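# Robot arm makes the safe chess capture for White

## Task

White is to move. Find the single capture that leaves Black no way to take back, carry it out, and set the removed piece standing upright on the table. Pawns advance one square per move, White's heading toward rank 5 and Black's toward rank 1, and the square names are printed along the board's border. When finished, every square not involved must contain exactly what it had at the beginning, and every piece on the board must stand upright and sit entirely within its own square. All of this must hold on its own, with no part of it supported by the robot.

## Robot and tools

Robot: a single 7-joint arm with a two-finger gripper. Its base may be slightly tilted relative to the table. Positions are in the scene frame, with the origin on the table top under the arm's base. +z points up, and +y is to the left when facing along +x. The only camera is cam_wrist (672x504), mounted on the hand.

execute_actions takes "actions", a list holding at most one entry, plus an optional "pictures" boolean.
- Empty list {"actions": []}: sends nothing and returns the current state with pictures.
- Move: {"actions": [{"rows": [[...]], "steps": n}]}. There are 1 to 15 rows, and n is at most 15 (default 15). Each row is applied for one control step of 1/30 s. If there are fewer rows than steps, the last row repeats. In practice a move needs at least 12 steps, because the result is captured 12 steps before the move ends. Those last steps run while you compose your next reply.
- Wait: {"actions": [{"steps": n}]} with n up to 300. It returns once n steps have passed since the previous result, and your reply time counts toward them.
- Pictures are included only with an empty list or with "pictures": true.
- A refused call moves nothing.

A row is one flat list of 8 numbers for the one arm. The first seven are absolute target joint angles in radians, on the same scale as the Joint positions line, in this order:
- waist: -6.283 to 6.283
- shoulder: -2.059 to 2.094
- upper arm roll: -6.283 to 6.283
- elbow: -0.192 to 3.927
- forearm roll: -6.283 to 6.283
- wrist pitch: -1.693 to 3.142
- wrist roll: -6.283 to 6.283

The eighth number is the gripper opening command, from -1 (closed) to +1 (fully open).

Joint limits:
- A call is refused if any target lies over 0.010 rad outside its range and is also further out than that joint's last reported angle.
- The true limits can differ from the listed ones by up to 0.010 rad either way. A target beyond a true limit is clipped to that limit, and the result then reports "joint sent to its limit". That message may refer to an earlier, still-running action.
- No such message does not prove there is room left.

Motion limits:
- Joint targets change at most 3.14 rad/s and take 0.16 s to reach that speed. All joints are slowed together so they arrive at the same moment.
- On each step, a target is kept within 0.623 rad of the joint's measured angle.
- If the targets would move the gripper more than 70 mm from where it is, all of them are pulled back proportionally.
- Far targets therefore take several calls or a wait.
- Between calls the arm keeps moving toward the last row you sent. It gives up once it has nearly stopped moving, including when it is blocked, or when a step is HELD. After that, only a new action makes it continue or push harder. Fingers already moving finish their motion.

Gripper geometry: the fingers point along the gripper's +z axis and close along its y axis. end_effector_position is the point between the finger pads when closed, roughly 2 cm short of the fingertips. While closing, the tips advance about 10 mm along +z.

Results:
- end_effector_position is in metres; end_effector_quat_wxyz is the orientation. Linear velocities are in m/s and angular ones in rad/s. The reported hand position grows less accurate at long reach.
- Joint positions and Joint velocities list the joints in column order (rad, rad/s), then the finger-pad gap (m, m/s; 0.084 means fully open).
- grip_measured is the measured opening on the same -1..1 scale as your command.
- "joint command not followed" means a clearance check altered or blocked targets on some steps. Mounting blocks and posts count as part of the arm.
- HELD marks steps where your row was not sent, in whole or in part.
- MOTOR HOT appears from 65 °C. At 80 °C the brakes engage until the motors cool, shown as an OVER-TEMPERATURE FAULT. Carrying a load heats the motors, even while you are thinking.

Grasping: to hold something, keep commanding an opening noticeably below grip_measured; a bigger gap squeezes harder. Each pad exerts about 24 N on objects up to roughly 6 cm wide. A rapid close can press harder, sometimes enough to force the fingers apart. At -1, objects at least 0.5 mm thick receive full force. Re-sending the grip_measured value still presses lightly, but wider parts may slip. Expect occasional brief pulls on a held piece, so grip firmly.

Torque fault: contact torque reaching a joint's load limit stops the arm. The arm backs that joint off slightly, pauses 10 s, and discards the rest of the call. Limits in N m:
- waist 46, shoulder 46
- upper arm roll 27.6, elbow 27.6, forearm roll 27.6
- wrist pitch 18.4, wrist roll 18.4

A carried object's weight adds to these loads.

zoom_image: {"camera": "cam_wrist", "region": [x0, y0, x1, y1]} in pixels of the latest full image, with the origin at the top-left. The region may be at most 504 by 504. It returns a closer, sharper view.

Camera calibration (OpenCV pinhole+radial): fovy_deg=44.001, fx=fy=623.71, principal point (336.407, 253.361). T_world_to_cam maps scene coordinates into the camera frame. The wrist pose is computed from the joint readings. Allow for errors of about 0.5% in focal length, 1.5 px in principal point, and 0.5° and 2.5 mm per axis in pose.

finished_scene: {"scene": n}, where n is the number of the current scene. It is final and reports whether the goal was met. The goal must still hold afterwards, so release everything and leave pieces resting on their own first. Replying with no tool call ends the run.

Avoid:
- knocking anything off the table, which counts as failure
- dropping pieces
- slamming into the table or board, or pushing hard
- disturbing neighbouring pieces or leaving any piece tilted or overlapping a square edge

Prefer smooth, economical motions.

Each tool is called after "Call:" in YAML: its name, and indented under it one key for each argument.

## Session

Call:
execute_actions:
  actions: []

Scene clock: 0.00 s of 4400.00 s.
end_effector_position=(+0.3022, +0.3971, +0.2786) grip_measured=+1.00 end_effector_quat_wxyz=(-0.014, -0.377, +0.923, -0.073) end_effector_velocity=(+0.001, -0.001, +0.001) end_effector_angular_velocity=(+0.002, -0.001, -0.004)
Joint positions: [ 1.03  -0.011 -0.005  1.157 -0.066  1.155 -2.963  0.084]
Joint velocities: [-0.003 -0.001 -0.001  0.     0.001 -0.    -0.    -0.   ]

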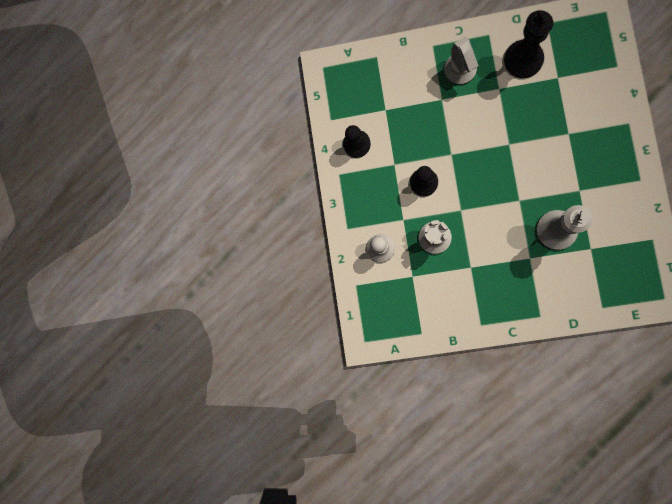

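Call:
zoom_image:
  camera: "cam_wrist"
  region: [300, 0, 672, 300]

Region (300, 0, 672, 300) of cam_wrist's 672x504 image, scaled by 1.355, with more detail than that image has; it fills the top 406 rows of this view, and the rest is white.

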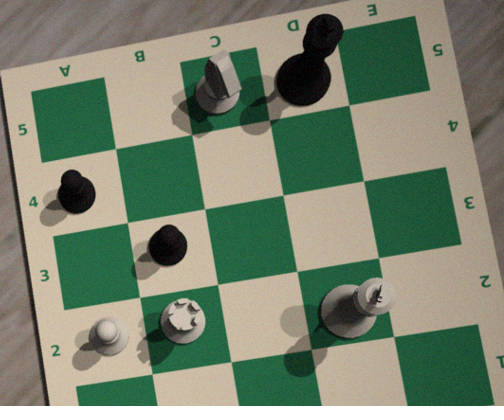

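Call:
execute_actions:
  actions:
    - {"rows":[[0.888,-0.387,0,0.292,0.12,0.577,-1.828,0.2]]}

Call:
execute_actions:
  actions:
    - {"steps":45}
  pictures: true

Scene clock: 7.30 s of 4400.00 s.
end_effector_position=(+0.3018, +0.3967, +0.2777) grip_measured=+0.62 end_effector_quat_wxyz=(-0.010, -0.368, +0.927, -0.069) end_effector_velocity=(-0.018, -0.028, -0.035) end_effector_angular_velocity=(+0.356, -0.144, -0.669)
Joint positions: [ 1.027 -0.019 -0.005  1.143 -0.061  1.14  -2.947  0.07 ]
Joint velocities: [-0.111 -0.305  0.029 -0.524  0.164 -0.525  0.556 -0.198]
Steps of this call (steps 1 to 90: nothing new was sent; then 4.20 s passed at rest; steps 91 to 93: the first 3 steps of this action). Readings (joint positions):
91: [1.030 -0.011 -0.005 1.157 -0.066 1.155 -2.963]
92: [1.030 -0.012 -0.005 1.155 -0.065 1.152 -2.960]
93: the state above

Scene clock: 8.80 s of 4400.00 s.
end_effector_position=(+0.2184, +0.2392, +0.1496) grip_measured=+0.19 end_effector_quat_wxyz=(+0.001, +0.307, +0.952, -0.000) end_effector_velocity=(-0.000, -0.000, -0.000) end_effector_angular_velocity=(-0.001, +0.001, -0.001)
Joint positions: [ 0.888 -0.387  0.     0.292  0.12   0.577 -1.828  0.052]
Joint velocities: [ 0.     0.002 -0.     0.    -0.     0.     0.001  0.   ]
Kept back: nothing.
Steps of this call (steps 1 to 12: the last 12 steps of your previous action; steps 13 to 45: the robot went on to your last target). Readings (joint positions):
1: [1.022 -0.034 -0.003 1.118 -0.053 1.115 -2.921]
2: [1.012 -0.059 -0.002 1.075 -0.041 1.075 -2.877]
4: [0.983 -0.137 -0.002 0.945 -0.003 0.959 -2.748]
8: [0.946 -0.233 -0.005 0.737 0.042 0.805 -2.538]
45: the state above
The arm was judged still, so your last target was given up. Only a new action makes it travel on or press farther. Fingers that are still opening or closing keep moving.
camera_calibration (this result's frames):
cam_wrist: T_world_to_cam=[[0.570548, 0.821264, -0.000476584, -0.28716], [0.821246, -0.57054, -0.00630394, 0.0267525], [-0.00544911, 0.00320531, -0.99998, 0.281796], [0, 0, 0, 1]] pos_world=[0.143404, 0.250194, 0.281822]

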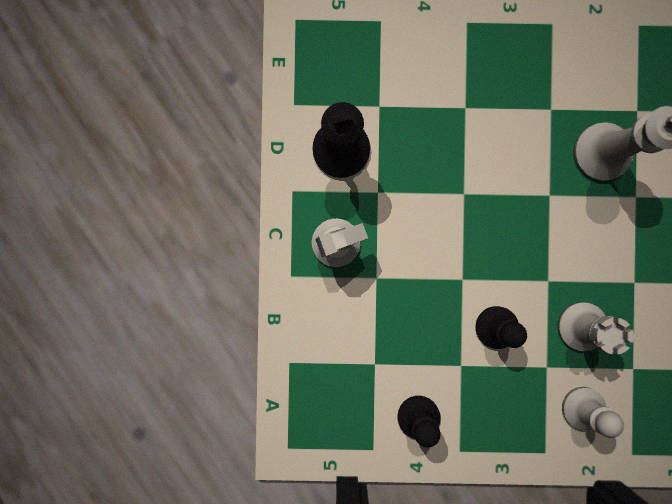

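Call:
zoom_image:
  camera: "cam_wrist"
  region: [270, 90, 480, 300]

Region (270, 90, 480, 300) of cam_wrist's 672x504 image, scaled by 2.400, with more detail than that image has.

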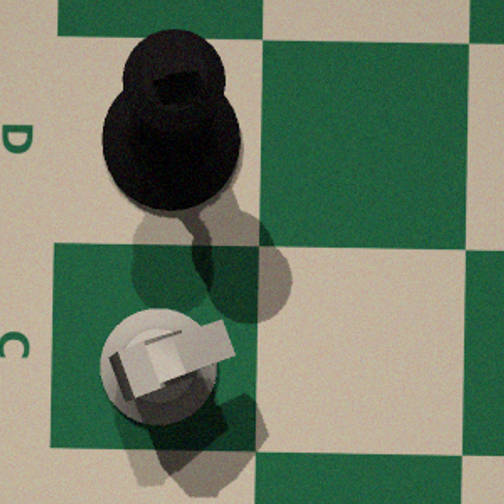

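Call:
execute_actions:
  actions:
    - {"rows":[[0.919,-0.155,0,0.28,0,0.33,-1.69,0]]}

Call:
execute_actions:
  actions:
    - {"steps":20}
  pictures: true

Scene clock: 12.70 s of 4400.00 s.
end_effector_position=(+0.2200, +0.2398, +0.1474) grip_measured=+0.00 end_effector_quat_wxyz=(+0.004, +0.308, +0.951, +0.001) end_effector_velocity=(+0.050, +0.019, -0.092) end_effector_angular_velocity=(-0.063, -0.197, -0.060)
Joint positions: [ 0.89  -0.376 -0.     0.292  0.113  0.561 -1.819  0.044]
Joint velocities: [ 0.063  0.457 -0.009  0.005 -0.263 -0.564  0.31  -0.026]
Steps of this call (steps 1 to 90: nothing new was sent; then 0.80 s passed at rest; steps 91 to 93: the first 3 steps of this action). Readings (joint positions):
91: [0.888 -0.387 -0.000 0.292 0.120 0.577 -1.828]
92: [0.888 -0.385 -0.000 0.292 0.119 0.574 -1.826]
93: the state above

Scene clock: 13.37 s of 4400.00 s.
end_effector_position=(+0.2219, +0.2392, +0.0957) grip_measured=-0.01 end_effector_quat_wxyz=(+0.029, +0.310, +0.950, -0.014) end_effector_velocity=(-0.000, -0.001, -0.001) end_effector_angular_velocity=(-0.003, +0.001, +0.002)
Joint positions: [ 0.919 -0.156 -0.     0.28   0.     0.33  -1.69   0.044]
Joint velocities: [-0.001  0.003  0.001 -0.    -0.003 -0.001  0.001  0.   ]
Kept back: nothing.
Steps of this call (steps 1 to 12: the last 12 steps of your previous action; steps 13 to 20: the robot went on to your last target). Readings (joint positions):
1: [0.893 -0.353 -0.001 0.292 0.100 0.534 -1.804]
2: [0.898 -0.316 -0.001 0.291 0.081 0.494 -1.782]
4: [0.909 -0.230 0.000 0.284 0.039 0.411 -1.735]
8: [0.918 -0.165 0.001 0.278 0.007 0.345 -1.698]
20: the state above
camera_calibration (this result's frames):
cam_wrist: T_world_to_cam=[[0.576281, 0.817184, -0.0105399, -0.288553], [0.816331, -0.574972, 0.0548767, 0.0198801], [0.0387842, -0.0402284, -0.998438, 0.228285], [0, 0, 0, 1]] pos_world=[0.141205, 0.256415, 0.223796]

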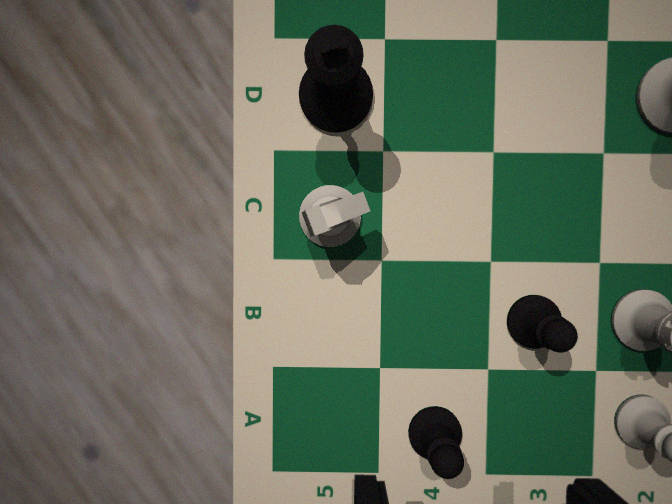

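Call:
execute_actions:
  actions:
    - {"rows":[[0.920,-0.128,0,0.283,0,0.305,-1.69,0],[0.921,-0.100,0,0.286,0,0.281,-1.69,0],[0.922,-0.073,0,0.288,0,0.256,-1.69,0],[0.923,-0.045,0,0.291,0,0.232,-1.69,0],[0.924,-0.018,0,0.294,0,0.207,-1.69,0],[0.925,0.009,0,0.297,0,0.183,-1.69,0],[0.926,0.037,0,0.299,0,0.158,-1.69,0],[0.927,0.064,0,0.302,0,0.134,-1.69,0],[0.928,0.091,0,0.305,0,0.109,-1.69,0],[0.93,0.119,0,0.307,0,0.084,-1.69,0]]}

Call:
execute_actions:
  actions:
    - {"steps":20}
  pictures: true

Scene clock: 14.17 s of 4400.00 s.
end_effector_position=(+0.2225, +0.2399, +0.0940) grip_measured=-0.01 end_effector_quat_wxyz=(+0.029, +0.310, +0.950, -0.013) end_effector_velocity=(+0.017, +0.018, -0.056) end_effector_angular_velocity=(+0.033, -0.028, +0.012)
Joint positions: [ 0.919 -0.146 -0.     0.281  0.     0.32  -1.69   0.044]
Joint velocities: [ 0.012  0.309 -0.003  0.051  0.    -0.302 -0.     0.   ]
Steps of this call (steps 1 to 15: the robot went on to your last target; steps 16 to 21: nothing new was sent; steps 22 to 24: the first 3 steps of this action). Readings (joint positions):
22: [0.919 -0.155 -0.000 0.280 0.000 0.330 -1.690]
23: [0.919 -0.153 -0.000 0.280 -0.000 0.328 -1.690]
24: the state above

Scene clock: 14.83 s of 4400.00 s.
end_effector_position=(+0.2217, +0.2389, +0.0385) grip_measured=-0.01 end_effector_quat_wxyz=(+0.028, +0.305, +0.952, -0.014) end_effector_velocity=(-0.002, -0.002, -0.003) end_effector_angular_velocity=(-0.005, +0.005, -0.001)
Joint positions: [ 0.93   0.117 -0.     0.307  0.     0.085 -1.69   0.044]
Joint velocities: [ 0.     0.012  0.002 -0.001  0.002 -0.006  0.001 -0.   ]
Kept back: nothing.
Steps of this call (steps 1 to 12: the last 12 steps of your previous action; steps 13 to 20: the robot went on to your last target). Readings (joint positions):
1: [0.920 -0.133 -0.000 0.283 0.000 0.308 -1.690]
2: [0.920 -0.115 -0.000 0.285 0.000 0.292 -1.690]
4: [0.922 -0.070 -0.000 0.289 0.000 0.253 -1.690]
8: [0.926 0.034 0.000 0.299 -0.000 0.161 -1.690]
20: the state above
camera_calibration (this result's frames):
cam_wrist: T_world_to_cam=[[0.567312, 0.823422, -0.0115755, -0.288295], [0.822645, -0.566022, 0.0536162, 0.0195407], [0.0375968, -0.0399396, -0.998495, 0.171385], [0, 0, 0, 1]] pos_world=[0.141034, 0.255294, 0.166742]

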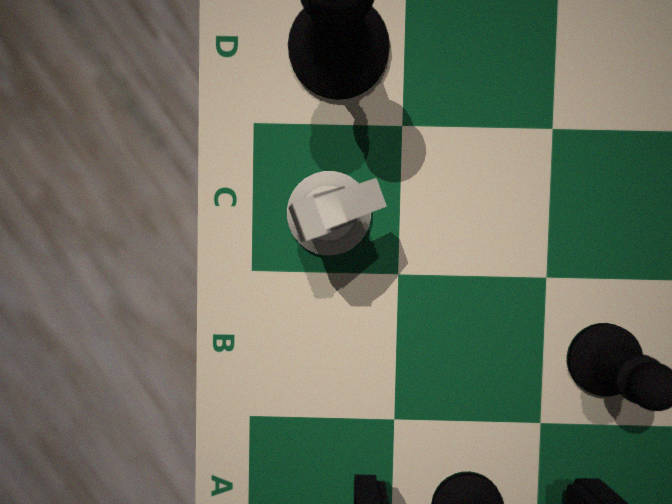

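Call:
execute_actions:
  actions:
    - {"rows":[[0.93,0.119,0,0.307,0,0.084,-1.69,-0.1],[0.93,0.119,0,0.307,0,0.084,-1.69,-0.2],[0.93,0.119,0,0.307,0,0.084,-1.69,-0.3],[0.93,0.119,0,0.307,0,0.084,-1.69,-0.4],[0.93,0.119,0,0.307,0,0.084,-1.69,-0.5],[0.93,0.119,0,0.307,0,0.084,-1.69,-0.58],[0.93,0.119,0,0.307,0,0.084,-1.69,-0.65],[0.93,0.119,0,0.307,0,0.084,-1.69,-0.7],[0.93,0.119,0,0.307,0,0.084,-1.69,-0.75],[0.93,0.119,0,0.307,0,0.084,-1.69,-0.8],[0.93,0.119,0,0.307,0,0.084,-1.69,-0.85],[0.93,0.119,0,0.307,0,0.084,-1.69,-0.9],[0.93,0.119,0,0.307,0,0.084,-1.69,-0.95]]}

Call:
execute_actions:
  actions:
    - {"steps":18}
  pictures: true

Scene clock: 15.80 s of 4400.00 s.
end_effector_position=(+0.2214, +0.2387, +0.0380) grip_measured=-0.19 end_effector_quat_wxyz=(+0.028, +0.305, +0.952, -0.014) end_effector_velocity=(-0.000, -0.001, -0.000) end_effector_angular_velocity=(-0.001, +0.001, -0.002)
Joint positions: [ 0.93   0.119 -0.     0.307 -0.     0.084 -1.69   0.036]
Joint velocities: [-0.001 -0.     0.    -0.001  0.     0.     0.001 -0.128]
Steps of this call (steps 1 to 15: the robot went on to your last target; steps 16 to 26: nothing new was sent; steps 27 to 29: the first 3 steps of this action). Readings (joint positions):
27: [0.930 0.119 0.000 0.307 0.000 0.084 -1.690]
28: [0.930 0.119 -0.000 0.307 0.000 0.084 -1.690]
29: the state above

Scene clock: 16.40 s of 4400.00 s.
end_effector_position=(+0.2214, +0.2387, +0.0380) grip_measured=-0.78 end_effector_quat_wxyz=(+0.028, +0.305, +0.952, -0.014) end_effector_velocity=(-0.000, -0.000, -0.000) end_effector_angular_velocity=(-0.001, +0.001, +0.001)
Joint positions: [ 0.93   0.119  0.     0.307 -0.     0.084 -1.69   0.01 ]
Joint velocities: [-0.001  0.001  0.001 -0.    -0.     0.     0.     0.   ]
Kept back: nothing.
Steps of this call (steps 1 to 12: the last 12 steps of your previous action; steps 13 to 15: the robot went on to your last target; steps 16 to 18: nothing new was sent). Readings (joint positions):
1: [0.930 0.119 -0.000 0.307 -0.000 0.084 -1.690]
2: [0.930 0.119 -0.000 0.307 -0.000 0.084 -1.690]
4: [0.930 0.119 -0.000 0.307 -0.000 0.084 -1.690]
8: [0.930 0.119 0.000 0.307 -0.000 0.084 -1.690]
18: the state above
The arm was judged still, so your last target was given up. Only a new action makes it travel on or press farther. Fingers that are still opening or closing keep moving.
camera_calibration (this result's frames):
cam_wrist: T_world_to_cam=[[0.567247, 0.82345, -0.0126641, -0.287843], [0.822723, -0.565924, 0.0534472, 0.0196034], [0.0368442, -0.0407368, -0.99849, 0.171294], [0, 0, 0, 1]] pos_world=[0.140839, 0.255097, 0.166343]

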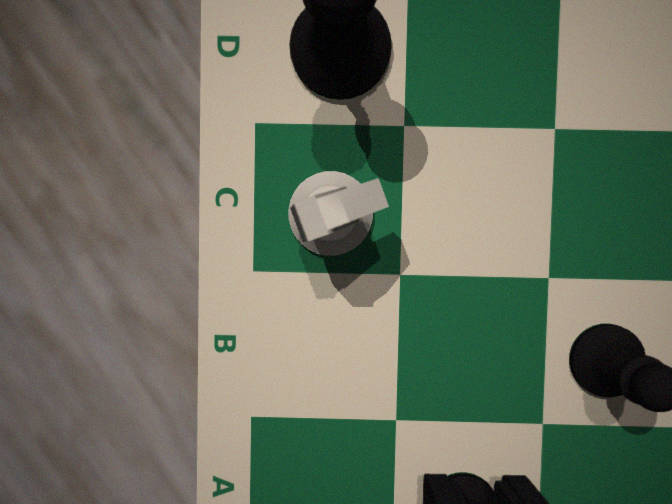

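Call:
execute_actions:
  actions:
    - {"rows":[[0.93,0.105,0,0.306,0,0.097,-1.69,-0.95],[0.93,0.085,0,0.304,0,0.115,-1.69,-0.95],[0.93,0.065,0,0.302,0,0.133,-1.69,-0.95],[0.93,0.045,0,0.30,0,0.151,-1.69,-0.95],[0.92,0.03,0,0.299,0,0.165,-1.70,-0.95],[0.90,0.02,0,0.298,0,0.174,-1.72,-0.95],[0.875,0.02,0,0.298,0,0.176,-1.745,-0.95],[0.85,0.02,0,0.298,0,0.178,-1.77,-0.95],[0.825,0.02,0,0.298,0,0.18,-1.795,-0.95],[0.80,0.025,0,0.298,0,0.178,-1.82,-0.95],[0.775,0.03,0,0.299,0,0.175,-1.845,-0.95],[0.75,0.04,0,0.30,0,0.168,-1.87,-0.95],[0.725,0.05,0,0.301,0,0.16,-1.895,-0.95],[0.70,0.06,0,0.302,0,0.152,-1.92,-0.95],[0.68,0.07,0,0.303,0,0.145,-1.94,-0.95]]}

Call:
execute_actions:
  actions:
    - {"rows":[[0.68,0.08,0,0.304,0,0.136,-1.94,-0.95],[0.68,0.09,0,0.305,0,0.127,-1.94,-0.95],[0.68,0.10,0,0.306,0,0.118,-1.94,-0.95],[0.68,0.11,0,0.307,0,0.109,-1.94,-0.95],[0.68,0.12,0,0.308,0,0.10,-1.94,-0.95],[0.68,0.13,0,0.309,0,0.091,-1.94,-0.95],[0.68,0.138,0,0.309,0,0.083,-1.94,-0.95],[0.68,0.145,0,0.31,0,0.077,-1.94,-0.95]]}

Call:
execute_actions:
  actions:
    - {"steps":22}
  pictures: true

Scene clock: 18.90 s of 4400.00 s.
end_effector_position=(+0.2211, +0.2384, +0.0391) grip_measured=-0.78 end_effector_quat_wxyz=(+0.027, +0.305, +0.952, -0.015) end_effector_velocity=(-0.005, -0.002, +0.039) end_effector_angular_velocity=(-0.023, +0.020, -0.003)
Joint positions: [ 0.93   0.113  0.     0.306 -0.     0.091 -1.69   0.01 ]
Joint velocities: [ 0.    -0.2   -0.001 -0.028 -0.     0.202  0.001  0.   ]
Steps of this call (steps 1 to 72: nothing new was sent; steps 73 to 75: the first 3 steps of this action). Readings (joint positions):
73: [0.930 0.119 -0.000 0.307 -0.000 0.084 -1.690]
74: [0.930 0.118 0.000 0.307 0.000 0.086 -1.690]
75: the state above

Scene clock: 19.40 s of 4400.00 s.
end_effector_position=(+0.2669, +0.1839, +0.0542) grip_measured=-0.78 end_effector_quat_wxyz=(+0.033, +0.306, +0.951, -0.026) end_effector_velocity=(+0.078, -0.138, -0.054) end_effector_angular_velocity=(-0.057, +0.005, -0.055)
Joint positions: [ 0.711  0.063 -0.002  0.302  0.     0.149 -1.907  0.01 ]
Joint velocities: [-0.44   0.301 -0.025  0.027  0.002 -0.233 -0.414 -0.   ]
Steps of this call (steps 1 to 12: the last 12 steps of your previous action; steps 13 to 15: the first 3 steps of this action). Readings (joint positions):
13: [0.751 0.044 -0.001 0.300 0.000 0.163 -1.868]
14: [0.729 0.053 -0.001 0.301 0.000 0.157 -1.890]
15: the state above

Scene clock: 20.13 s of 4400.00 s.
end_effector_position=(+0.2711, +0.1736, +0.0376) grip_measured=-0.78 end_effector_quat_wxyz=(+0.034, +0.304, +0.952, -0.027) end_effector_velocity=(+0.000, -0.000, -0.000) end_effector_angular_velocity=(-0.000, +0.000, -0.002)
Joint positions: [ 0.68   0.145  0.     0.31  -0.     0.077 -1.94   0.01 ]
Joint velocities: [-0.001  0.001 -0.     0.001  0.001 -0.     0.     0.   ]
Kept back: nothing.
Steps of this call (steps 1 to 12: the last 12 steps of your previous action; steps 13 to 22: the robot went on to your last target). Readings (joint positions):
1: [0.699 0.073 -0.002 0.303 0.000 0.141 -1.918]
2: [0.692 0.083 -0.002 0.304 0.000 0.133 -1.926]
4: [0.686 0.103 -0.000 0.306 0.000 0.116 -1.934]
8: [0.682 0.136 0.001 0.309 -0.000 0.087 -1.939]
22: the state above
camera_calibration (this result's frames):
cam_wrist: T_world_to_cam=[[0.567208, 0.822872, -0.0340127, -0.261533], [0.822582, -0.564015, 0.0724319, -0.0590494], [0.0404185, -0.0690622, -0.996793, 0.170255], [0, 0, 0, 1]] pos_world=[0.190035, 0.193662, 0.16509]

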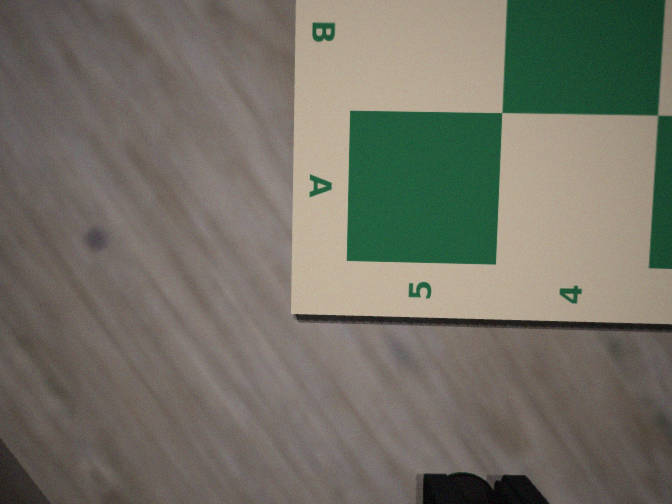

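Call:
execute_actions:
  actions:
    - {"rows":[[0.68,0.149,0,0.31,0,0.073,-1.94,-0.95],[0.68,0.153,0,0.311,0,0.07,-1.94,-0.95],[0.68,0.157,0,0.311,0,0.066,-1.94,-0.95],[0.68,0.157,0,0.311,0,0.066,-1.94,-0.95],[0.68,0.157,0,0.311,0,0.066,-1.94,-0.95],[0.68,0.157,0,0.311,0,0.066,-1.94,-0.95],[0.68,0.157,0,0.311,0,0.066,-1.94,-0.95],[0.68,0.157,0,0.311,0,0.066,-1.94,-0.95],[0.68,0.157,0,0.311,0,0.066,-1.94,-0.85],[0.68,0.157,0,0.311,0,0.066,-1.94,-0.78],[0.68,0.157,0,0.311,0,0.066,-1.94,-0.72],[0.68,0.157,0,0.311,0,0.066,-1.94,-0.65],[0.68,0.157,0,0.311,0,0.066,-1.94,-0.55],[0.68,0.157,0,0.311,0,0.066,-1.94,-0.45],[0.68,0.157,0,0.311,0,0.066,-1.94,-0.35]]}

Call:
execute_actions:
  actions:
    - {"rows":[[0.68,0.157,0,0.311,0,0.066,-1.94,-0.35],[0.68,0.157,0,0.311,0,0.066,-1.94,-0.35],[0.68,0.13,0,0.308,0,0.09,-1.94,-0.35],[0.68,0.10,0,0.305,0,0.117,-1.94,-0.35],[0.68,0.07,0,0.302,0,0.144,-1.94,-0.35],[0.68,0.04,0,0.299,0,0.171,-1.94,-0.35],[0.68,0.01,0,0.296,0,0.198,-1.94,-0.35],[0.68,-0.02,0,0.293,0,0.225,-1.94,-0.35],[0.68,-0.05,0,0.29,0,0.252,-1.94,-0.35],[0.68,-0.08,0,0.287,0,0.279,-1.94,-0.35],[0.68,-0.11,0,0.284,0,0.306,-1.94,-0.35],[0.68,-0.14,0,0.281,0,0.333,-1.94,-0.35]]}

Scene clock: 21.83 s of 4400.00 s.
end_effector_position=(+0.2720, +0.1733, +0.0375) grip_measured=-0.78 end_effector_quat_wxyz=(+0.035, +0.305, +0.951, -0.027) end_effector_velocity=(-0.006, +0.001, -0.014) end_effector_angular_velocity=(-0.003, +0.008, +0.013)
Joint positions: [ 0.679  0.147 -0.001  0.311  0.     0.074 -1.94   0.01 ]
Joint velocities: [ 0.004  0.059  0.009  0.003 -0.002 -0.048  0.001 -0.   ]
Steps of this call (steps 1 to 15: the robot went on to your last target; steps 16 to 48: nothing new was sent; steps 49 to 51: the first 3 steps of this action). Readings (joint positions):
49: [0.679 0.144 -0.002 0.311 0.000 0.076 -1.940]
50: [0.679 0.145 -0.002 0.311 0.000 0.076 -1.940]
51: the state above

Scene clock: 22.33 s of 4400.00 s.
end_effector_position=(+0.2708, +0.1731, +0.0350) grip_measured=-0.37 end_effector_quat_wxyz=(+0.034, +0.304, +0.952, -0.027) end_effector_velocity=(-0.000, -0.001, +0.000) end_effector_angular_velocity=(-0.002, +0.003, -0.002)
Joint positions: [ 0.68   0.157 -0.     0.311  0.     0.066 -1.94   0.028]
Joint velocities: [-0.002 -0.003 -0.    -0.001 -0.     0.006 -0.     0.005]
Steps of this call (steps 1 to 12: the last 12 steps of your previous action; steps 13 to 15: the first 3 steps of this action). Readings (joint positions):
13: [0.680 0.157 -0.000 0.311 0.000 0.066 -1.940]
14: [0.680 0.157 -0.000 0.311 0.000 0.066 -1.940]
15: the state above

Call:
execute_actions:
  actions:
    - {"rows":[[0.71,-0.16,0,0.272,0,0.337,-1.83,-0.4],[0.745,-0.18,0,0.263,0,0.342,-1.71,-0.4],[0.78,-0.20,0,0.254,0,0.347,-1.59,-0.4],[0.815,-0.22,0,0.245,0,0.352,-1.47,-0.4],[0.85,-0.24,0,0.236,0,0.357,-1.35,-0.4],[0.885,-0.26,0,0.227,0,0.362,-1.23,-0.4],[0.92,-0.28,0,0.218,0,0.367,-1.11,-0.4],[0.955,-0.295,0,0.208,0,0.372,-0.99,-0.4],[0.99,-0.31,0,0.198,0,0.377,-0.87,-0.4],[1.025,-0.325,0,0.188,0,0.381,-0.75,-0.4],[1.06,-0.335,0,0.178,0,0.385,-0.63,-0.4],[1.095,-0.345,0,0.168,0,0.389,-0.51,-0.4],[1.125,-0.355,0,0.159,0,0.392,-0.40,-0.4],[1.15,-0.365,0,0.151,0,0.395,-0.31,-0.4],[1.169,-0.371,0,0.145,0,0.398,-0.24,-0.4]]}

Call:
execute_actions:
  actions:
    - {"steps":28}
  pictures: true

Scene clock: 24.60 s of 4400.00 s.
end_effector_position=(+0.2675, +0.1786, +0.0971) grip_measured=-0.41 end_effector_quat_wxyz=(+0.034, +0.310, +0.950, -0.027) end_effector_velocity=(-0.029, +0.031, +0.010) end_effector_angular_velocity=(+0.046, -0.044, -0.430)
Joint positions: [ 0.684 -0.142 -0.001  0.28   0.     0.334 -1.924  0.026]
Joint velocities: [ 0.139 -0.091 -0.014 -0.045  0.003  0.021  0.556 -0.007]
Steps of this call (steps 1 to 12: the last 12 steps of your previous action; steps 13 to 45: the robot went on to your last target; steps 46 to 65: nothing new was sent; steps 66 to 68: the first 3 steps of this action). Readings (joint positions):
66: [0.680 -0.140 -0.000 0.281 -0.000 0.333 -1.940]
67: [0.681 -0.140 -0.000 0.281 0.000 0.333 -1.937]
68: the state above

Scene clock: 25.53 s of 4400.00 s.
end_effector_position=(+0.1385, +0.2539, +0.1100) grip_measured=-0.42 end_effector_quat_wxyz=(+0.016, +0.792, +0.610, +0.007) end_effector_velocity=(-0.002, +0.001, +0.000) end_effector_angular_velocity=(+0.002, -0.002, -0.033)
Joint positions: [ 1.168 -0.37  -0.     0.145  0.     0.398 -0.244  0.026]
Joint velocities: [ 0.007 -0.005  0.    -0.003 -0.003  0.001  0.042  0.   ]
Kept back: nothing.
Steps of this call (steps 1 to 12: the last 12 steps of your previous action; steps 13 to 28: the robot went on to your last target). Readings (joint positions):
1: [0.690 -0.147 -0.001 0.278 0.000 0.335 -1.898]
2: [0.702 -0.154 -0.001 0.274 0.000 0.336 -1.855]
4: [0.742 -0.178 -0.001 0.264 0.000 0.342 -1.716]
8: [0.862 -0.245 0.001 0.233 -0.000 0.358 -1.352]
28: the state above
camera_calibration (this result's frames):
cam_wrist: T_world_to_cam=[[0.970438, -0.23907, 0.033096, -0.0435581], [-0.239266, -0.970952, 0.00201823, 0.348158], [0.0316521, -0.00987729, -0.99945, 0.239865], [0, 0, 0, 1]] pos_world=[0.11798, 0.33, 0.240472]

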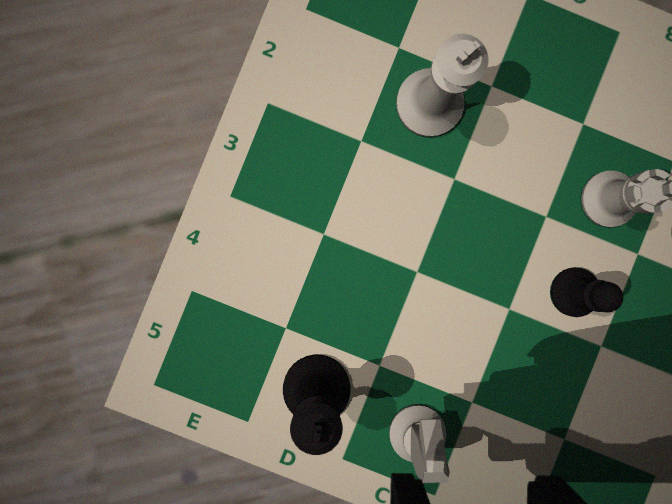

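Call:
execute_actions:
  actions:
    - {"rows":[[1.169,-0.345,0,0.147,0,0.374,-0.236,-0.4],[1.169,-0.315,0,0.149,0,0.346,-0.236,-0.4],[1.17,-0.285,0,0.151,0,0.318,-0.236,-0.4],[1.17,-0.255,0,0.153,0,0.29,-0.236,-0.4],[1.171,-0.225,0,0.155,0,0.262,-0.236,-0.4],[1.171,-0.195,0,0.157,0,0.234,-0.236,-0.4],[1.172,-0.165,0,0.16,0,0.207,-0.236,-0.4],[1.172,-0.135,0,0.162,0,0.179,-0.236,-0.4],[1.173,-0.105,0,0.164,0,0.151,-0.236,-0.4],[1.173,-0.075,0,0.166,0,0.123,-0.236,-0.4],[1.174,-0.048,0,0.168,0,0.098,-0.236,-0.4],[1.174,-0.025,0,0.17,0,0.077,-0.236,-0.4],[1.175,-0.005,0,0.172,0,0.059,-0.236,-0.4],[1.175,0.01,0,0.173,0,0.045,-0.236,-0.4]]}

Call:
execute_actions:
  actions:
    - {"steps":25}
  pictures: true

Scene clock: 26.40 s of 4400.00 s.
end_effector_position=(+0.1386, +0.2548, +0.1088) grip_measured=-0.42 end_effector_quat_wxyz=(+0.016, +0.793, +0.608, +0.008) end_effector_velocity=(+0.012, +0.019, -0.047) end_effector_angular_velocity=(+0.032, -0.018, -0.025)
Joint positions: [ 1.169 -0.362 -0.     0.146  0.     0.388 -0.239  0.026]
Joint velocities: [ 0.002  0.312 -0.001  0.036 -0.001 -0.312  0.027  0.   ]
Steps of this call (steps 1 to 23: the robot went on to your last target; steps 24 to 26: the first 3 steps of this action). Readings (joint positions):
24: [1.169 -0.371 -0.000 0.145 0.000 0.398 -0.240]
25: [1.169 -0.369 -0.000 0.145 -0.000 0.396 -0.240]
26: the state above

Scene clock: 27.23 s of 4400.00 s.
end_effector_position=(+0.1390, +0.2545, +0.0444) grip_measured=-0.42 end_effector_quat_wxyz=(+0.016, +0.792, +0.610, +0.007) end_effector_velocity=(-0.000, -0.002, -0.002) end_effector_angular_velocity=(-0.004, +0.002, -0.003)
Joint positions: [ 1.175  0.009 -0.     0.173  0.     0.045 -0.236  0.026]
Joint velocities: [-0.002  0.008 -0.001 -0.001 -0.001 -0.004 -0.     0.   ]
Kept back: nothing.
Steps of this call (steps 1 to 12: the last 12 steps of your previous action; steps 13 to 25: the robot went on to your last target). Readings (joint positions):
1: [1.169 -0.349 -0.000 0.147 0.000 0.375 -0.238]
2: [1.169 -0.330 -0.000 0.149 0.000 0.358 -0.237]
4: [1.170 -0.282 -0.000 0.152 0.000 0.314 -0.237]
8: [1.172 -0.169 0.000 0.159 -0.000 0.211 -0.236]
25: the state above
camera_calibration (this result's frames):
cam_wrist: T_world_to_cam=[[0.970319, -0.23962, 0.0326198, -0.0415975], [-0.239776, -0.970828, 0.00089794, 0.349086], [0.031453, -0.00869273, -0.999467, 0.174012], [0, 0, 0, 1]] pos_world=[0.118592, 0.330447, 0.174963]

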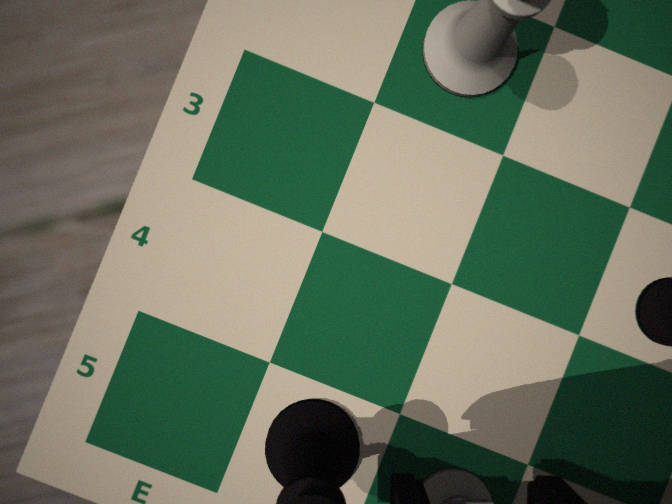

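Call:
execute_actions:
  actions:
    - {"rows":[[1.175,0.01,0,0.173,0,0.045,-0.236,-0.48],[1.175,0.01,0,0.173,0,0.045,-0.236,-0.55],[1.175,0.01,0,0.173,0,0.045,-0.236,-0.62],[1.175,0.01,0,0.173,0,0.045,-0.236,-0.68],[1.175,0.01,0,0.173,0,0.045,-0.236,-0.73],[1.175,0.01,0,0.173,0,0.045,-0.236,-0.78],[1.175,0.01,0,0.173,0,0.045,-0.236,-0.82],[1.175,0.01,0,0.173,0,0.045,-0.236,-0.86],[1.175,0.01,0,0.173,0,0.045,-0.236,-0.9],[1.175,0.01,0,0.173,0,0.045,-0.236,-0.95],[1.175,0.01,0,0.173,0,0.045,-0.236,-1]]}

Call:
execute_actions:
  actions:
    - {"steps":14}
  pictures: true

Scene clock: 28.03 s of 4400.00 s.
end_effector_position=(+0.1389, +0.2542, +0.0442) grip_measured=-0.55 end_effector_quat_wxyz=(+0.016, +0.792, +0.610, +0.007) end_effector_velocity=(-0.000, +0.000, +0.000) end_effector_angular_velocity=(+0.001, -0.000, +0.002)
Joint positions: [ 1.175  0.01  -0.     0.173 -0.     0.045 -0.236  0.02 ]
Joint velocities: [-0.    -0.001  0.001  0.    -0.001 -0.    -0.    -0.092]
Steps of this call (steps 1 to 21: the robot went on to your last target; steps 22 to 24: the first 3 steps of this action). Readings (joint positions):
22: [1.175 0.010 -0.000 0.173 -0.000 0.045 -0.236]
23: [1.175 0.010 -0.000 0.173 -0.000 0.045 -0.236]
24: the state above

Scene clock: 28.50 s of 4400.00 s.
end_effector_position=(+0.1389, +0.2543, +0.0442) grip_measured=-0.83 end_effector_quat_wxyz=(+0.016, +0.792, +0.610, +0.007) end_effector_velocity=(+0.000, +0.000, +0.000) end_effector_angular_velocity=(+0.001, -0.000, -0.002)
Joint positions: [ 1.175  0.01  -0.     0.173  0.     0.045 -0.236  0.008]
Joint velocities: [ 0.    -0.     0.     0.001  0.001  0.     0.001 -0.   ]
Kept back: nothing.
Steps of this call (steps 1 to 12: the last 12 steps of your previous action; steps 13 to 14: the robot went on to your last target). Readings (joint positions):
1: [1.175 0.010 -0.000 0.173 0.000 0.045 -0.236]
2: [1.175 0.010 0.000 0.173 -0.000 0.045 -0.236]
4: [1.175 0.010 -0.000 0.173 -0.000 0.045 -0.236]
8: [1.175 0.010 -0.000 0.173 -0.000 0.045 -0.236]
14: the state above
camera_calibration (this result's frames):
cam_wrist: T_world_to_cam=[[0.970337, -0.239567, 0.0324546, -0.0415377], [-0.239741, -0.970836, 0.00150822, 0.348857], [0.0311468, -0.00924418, -0.999472, 0.173953], [0, 0, 0, 1]] pos_world=[0.118523, 0.33034, 0.174683]

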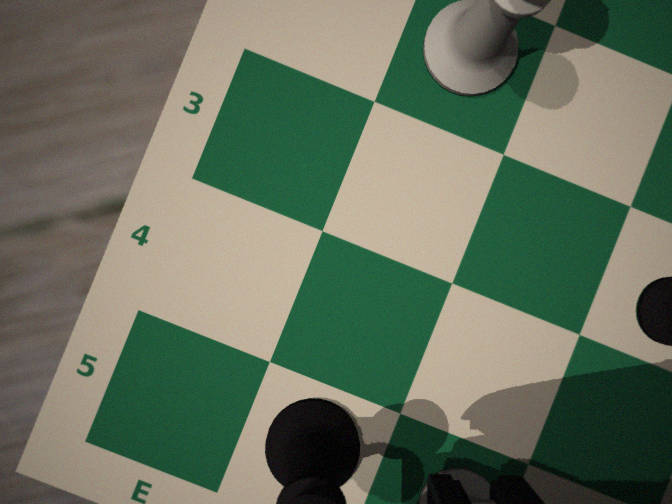

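Call:
execute_actions:
  actions:
    - {"rows":[[1.175,-0.005,0,0.172,0,0.059,-0.236,-1],[1.175,-0.025,0,0.17,0,0.077,-0.236,-1],[1.175,-0.045,0,0.169,0,0.096,-0.236,-1],[1.17,-0.065,0,0.17,0,0.117,-0.233,-1],[1.155,-0.075,0,0.176,0,0.134,-0.225,-1],[1.135,-0.07,0,0.186,0,0.14,-0.214,-1],[1.11,-0.062,0,0.20,0,0.147,-0.20,-1],[1.085,-0.054,0,0.213,0,0.154,-0.187,-1],[1.06,-0.046,0,0.227,0,0.161,-0.173,-1],[1.035,-0.038,0,0.24,0,0.168,-0.16,-1],[1.01,-0.03,0,0.254,0,0.175,-0.146,-1],[0.985,-0.022,0,0.267,0,0.182,-0.132,-1],[0.965,-0.014,0,0.278,0,0.186,-0.121,-1],[0.948,-0.006,0,0.287,0,0.188,-0.112,-1],[0.938,0.002,0,0.293,0,0.186,-0.107,-1]]}

Call:
execute_actions:
  actions:
    - {"rows":[[0.938,0.006,0,0.293,0,0.182,-0.107,-1],[0.938,0.012,0,0.294,0,0.177,-0.107,-1],[0.938,0.02,0,0.295,0,0.17,-0.107,-1],[0.938,0.03,0,0.296,0,0.161,-0.107,-1],[0.938,0.04,0,0.297,0,0.152,-0.107,-1],[0.939,0.05,0,0.298,0,0.143,-0.107,-1],[0.939,0.06,0,0.299,0,0.134,-0.107,-1],[0.939,0.068,0,0.30,0,0.127,-0.107,-1],[0.939,0.075,0,0.30,0,0.12,-0.107,-1],[0.939,0.081,0,0.301,0,0.115,-0.107,-1],[0.939,0.085,0,0.3015,0,0.1115,-0.107,-1]]}

Call:
execute_actions:
  actions:
    - {"steps":24}
  pictures: true

Scene clock: 30.37 s of 4400.00 s.
end_effector_position=(+0.1386, +0.2538, +0.0450) grip_measured=-0.83 end_effector_quat_wxyz=(+0.017, +0.792, +0.610, +0.006) end_effector_velocity=(-0.007, -0.009, +0.031) end_effector_angular_velocity=(-0.037, +0.020, +0.004)
Joint positions: [ 1.175  0.004  0.     0.172 -0.     0.052 -0.236  0.008]
Joint velocities: [ 0.002 -0.205 -0.    -0.034 -0.002  0.213 -0.001 -0.   ]
Steps of this call (steps 1 to 15: the robot went on to your last target; steps 16 to 53: nothing new was sent; steps 54 to 56: the first 3 steps of this action). Readings (joint positions):
54: [1.175 0.010 -0.000 0.173 0.000 0.045 -0.236]
55: [1.175 0.009 0.000 0.173 0.000 0.047 -0.236]
56: the state above

Scene clock: 30.87 s of 4400.00 s.
end_effector_position=(+0.2126, +0.2447, +0.0622) grip_measured=-0.83 end_effector_quat_wxyz=(+0.028, +0.882, +0.470, +0.010) end_effector_velocity=(+0.107, -0.033, -0.017) end_effector_angular_velocity=(-0.011, -0.036, -0.472)
Joint positions: [ 0.96  -0.006 -0.002  0.282  0.     0.18  -0.12   0.008]
Joint velocities: [-0.305  0.207 -0.006  0.172  0.001 -0.021  0.162 -0.   ]
Steps of this call (steps 1 to 12: the last 12 steps of your previous action; steps 13 to 15: the first 3 steps of this action). Readings (joint positions):
13: [0.991 -0.021 -0.001 0.265 0.000 0.177 -0.136]
14: [0.972 -0.013 -0.001 0.275 0.000 0.180 -0.126]
15: the state above

Scene clock: 31.67 s of 4400.00 s.
end_effector_position=(+0.2192, +0.2413, +0.0449) grip_measured=-0.83 end_effector_quat_wxyz=(+0.029, +0.889, +0.456, +0.010) end_effector_velocity=(-0.001, +0.000, -0.000) end_effector_angular_velocity=(-0.000, +0.001, +0.001)
Joint positions: [ 0.939  0.085  0.     0.301 -0.     0.112 -0.107  0.008]
Joint velocities: [ 0.001  0.001  0.001  0.     0.002 -0.    -0.001  0.   ]
Kept back: nothing.
Steps of this call (steps 1 to 12: the last 12 steps of your previous action; steps 13 to 24: the robot went on to your last target). Readings (joint positions):
1: [0.952 0.001 -0.002 0.286 0.000 0.178 -0.115]
2: [0.947 0.008 -0.001 0.289 0.000 0.175 -0.113]
4: [0.942 0.025 -0.000 0.293 0.000 0.163 -0.109]
8: [0.940 0.061 0.001 0.298 -0.000 0.133 -0.108]
24: the state above
camera_calibration (this result's frames):
cam_wrist: T_world_to_cam=[[0.82066, -0.568278, 0.0598072, -0.0116577], [-0.569401, -0.822057, 0.0021243, 0.391766], [0.0479578, -0.0357976, -0.998208, 0.174711], [0, 0, 0, 1]] pos_world=[0.22426, 0.321684, 0.174263]

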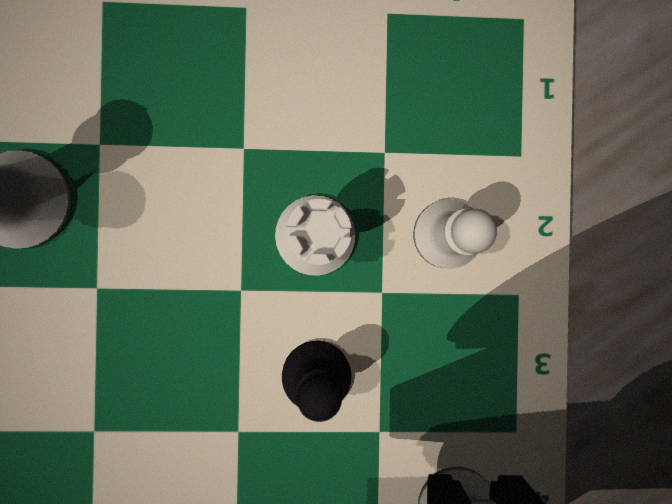

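Looks centred. Release and rise.

Call:
execute_actions:
  actions:
    - {"rows":[[0.939,0.087,0,0.3015,0,0.1095,-0.107,-0.95],[0.939,0.088,0,0.3015,0,0.1085,-0.107,-0.9],[0.939,0.088,0,0.3015,0,0.1085,-0.107,-0.85],[0.939,0.088,0,0.3015,0,0.1085,-0.107,-0.8],[0.939,0.088,0,0.3015,0,0.1085,-0.107,-0.75],[0.939,0.088,0,0.3015,0,0.1085,-0.107,-0.65],[0.939,0.088,0,0.3015,0,0.1085,-0.107,-0.5],[0.939,0.088,0,0.3015,0,0.1085,-0.107,-0.4],[0.939,0.088,0,0.3015,0,0.1085,-0.107,-0.4],[0.939,0.088,0,0.3015,0,0.1085,-0.107,-0.4],[0.939,0.06,0,0.299,0,0.134,-0.107,-0.4],[0.939,0.03,0,0.296,0,0.161,-0.107,-0.4],[0.939,0.0,0,0.293,0,0.188,-0.107,-0.4],[0.939,-0.04,0,0.29,0,0.225,-0.107,-0.4],[0.939,-0.1,0,0.285,0,0.28,-0.107,-0.4]]}

Call:
execute_actions:
  actions:
    - {"rows":[[0.939,-0.14,0,0.285,0,0.32,-0.107,-0.4],[0.93,-0.2,0,0.285,0,0.38,-0.2,-0.4],[0.85,-0.45,0,0.3,0,0.65,-0.107,0]]}

Call:
execute_actions:
  actions:
    - {"steps":20}
  pictures: true

Scene clock: 33.10 s of 4400.00 s.
end_effector_position=(+0.2192, +0.2412, +0.0447) grip_measured=-0.83 end_effector_quat_wxyz=(+0.029, +0.889, +0.456, +0.010) end_effector_velocity=(-0.000, -0.001, -0.005) end_effector_angular_velocity=(+0.001, -0.001, +0.000)
Joint positions: [ 0.939  0.086 -0.     0.302  0.     0.111 -0.107  0.008]
Joint velocities: [-0.001  0.021  0.001  0.001 -0.    -0.022 -0.    -0.   ]
Steps of this call (steps 1 to 15: the robot went on to your last target; steps 16 to 40: nothing new was sent; steps 41 to 43: the first 3 steps of this action). Readings (joint positions):
41: [0.939 0.085 -0.000 0.302 -0.000 0.111 -0.107]
42: [0.939 0.085 -0.000 0.302 -0.000 0.111 -0.107]
43: the state above

Scene clock: 33.60 s of 4400.00 s.
end_effector_position=(+0.2186, +0.2432, +0.0723) grip_measured=-0.37 end_effector_quat_wxyz=(+0.030, +0.889, +0.457, +0.009) end_effector_velocity=(+0.003, +0.023, +0.248) end_effector_angular_velocity=(+0.014, -0.014, +0.082)
Joint positions: [ 0.939 -0.046  0.     0.29  -0.     0.233 -0.108  0.028]
Joint velocities: [-0.008 -1.141 -0.001 -0.056 -0.     1.06  -0.089  0.218]
Steps of this call (steps 1 to 12: the last 12 steps of your previous action; steps 13 to 15: the first 3 steps of this action). Readings (joint positions):
13: [0.939 0.021 0.000 0.294 -0.000 0.172 -0.107]
14: [0.939 -0.010 0.000 0.292 -0.000 0.200 -0.107]
15: the state above

Scene clock: 34.27 s of 4400.00 s.
end_effector_position=(+0.2298, +0.2231, +0.1658) grip_measured=-0.01 end_effector_quat_wxyz=(+0.034, +0.908, +0.416, +0.010) end_effector_velocity=(+0.001, +0.001, +0.003) end_effector_angular_velocity=(+0.004, -0.005, -0.001)
Joint positions: [ 0.85  -0.448  0.     0.3   -0.     0.649 -0.107  0.044]
Joint velocities: [-0.001 -0.009  0.001  0.003 -0.001  0.005  0.001 -0.   ]
Kept back: nothing.
Steps of this call (steps 1 to 12: the last 12 steps of your previous action; steps 13 to 20: the robot went on to your last target). Readings (joint positions):
1: [0.938 -0.087 0.000 0.289 -0.000 0.273 -0.114]
2: [0.935 -0.134 0.001 0.288 -0.000 0.320 -0.120]
4: [0.912 -0.236 0.001 0.292 -0.000 0.425 -0.121]
8: [0.863 -0.403 -0.002 0.301 0.000 0.594 -0.110]
20: the state above
camera_calibration (this result's frames):
cam_wrist: T_world_to_cam=[[0.766993, -0.63794, 0.0689608, -0.0116035], [-0.639676, -0.768633, 0.00413543, 0.386564], [0.0503675, -0.0472844, -0.997611, 0.296163], [0, 0, 0, 1]] pos_world=[0.241258, 0.303727, 0.294657]

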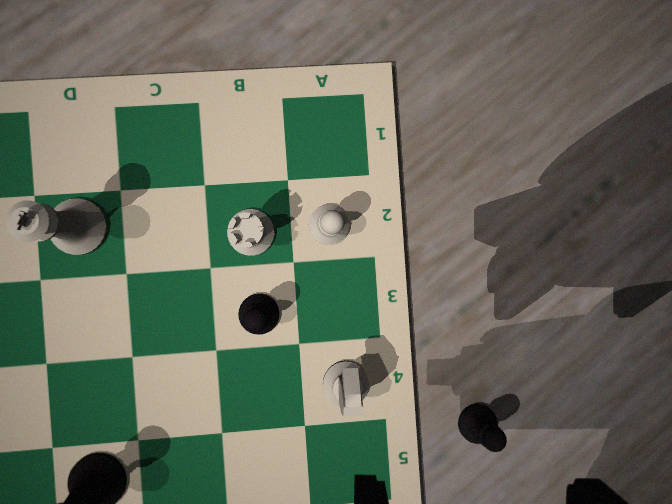

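Call:
finished_scene:
  scene: 1

The scene is finished: the task was done.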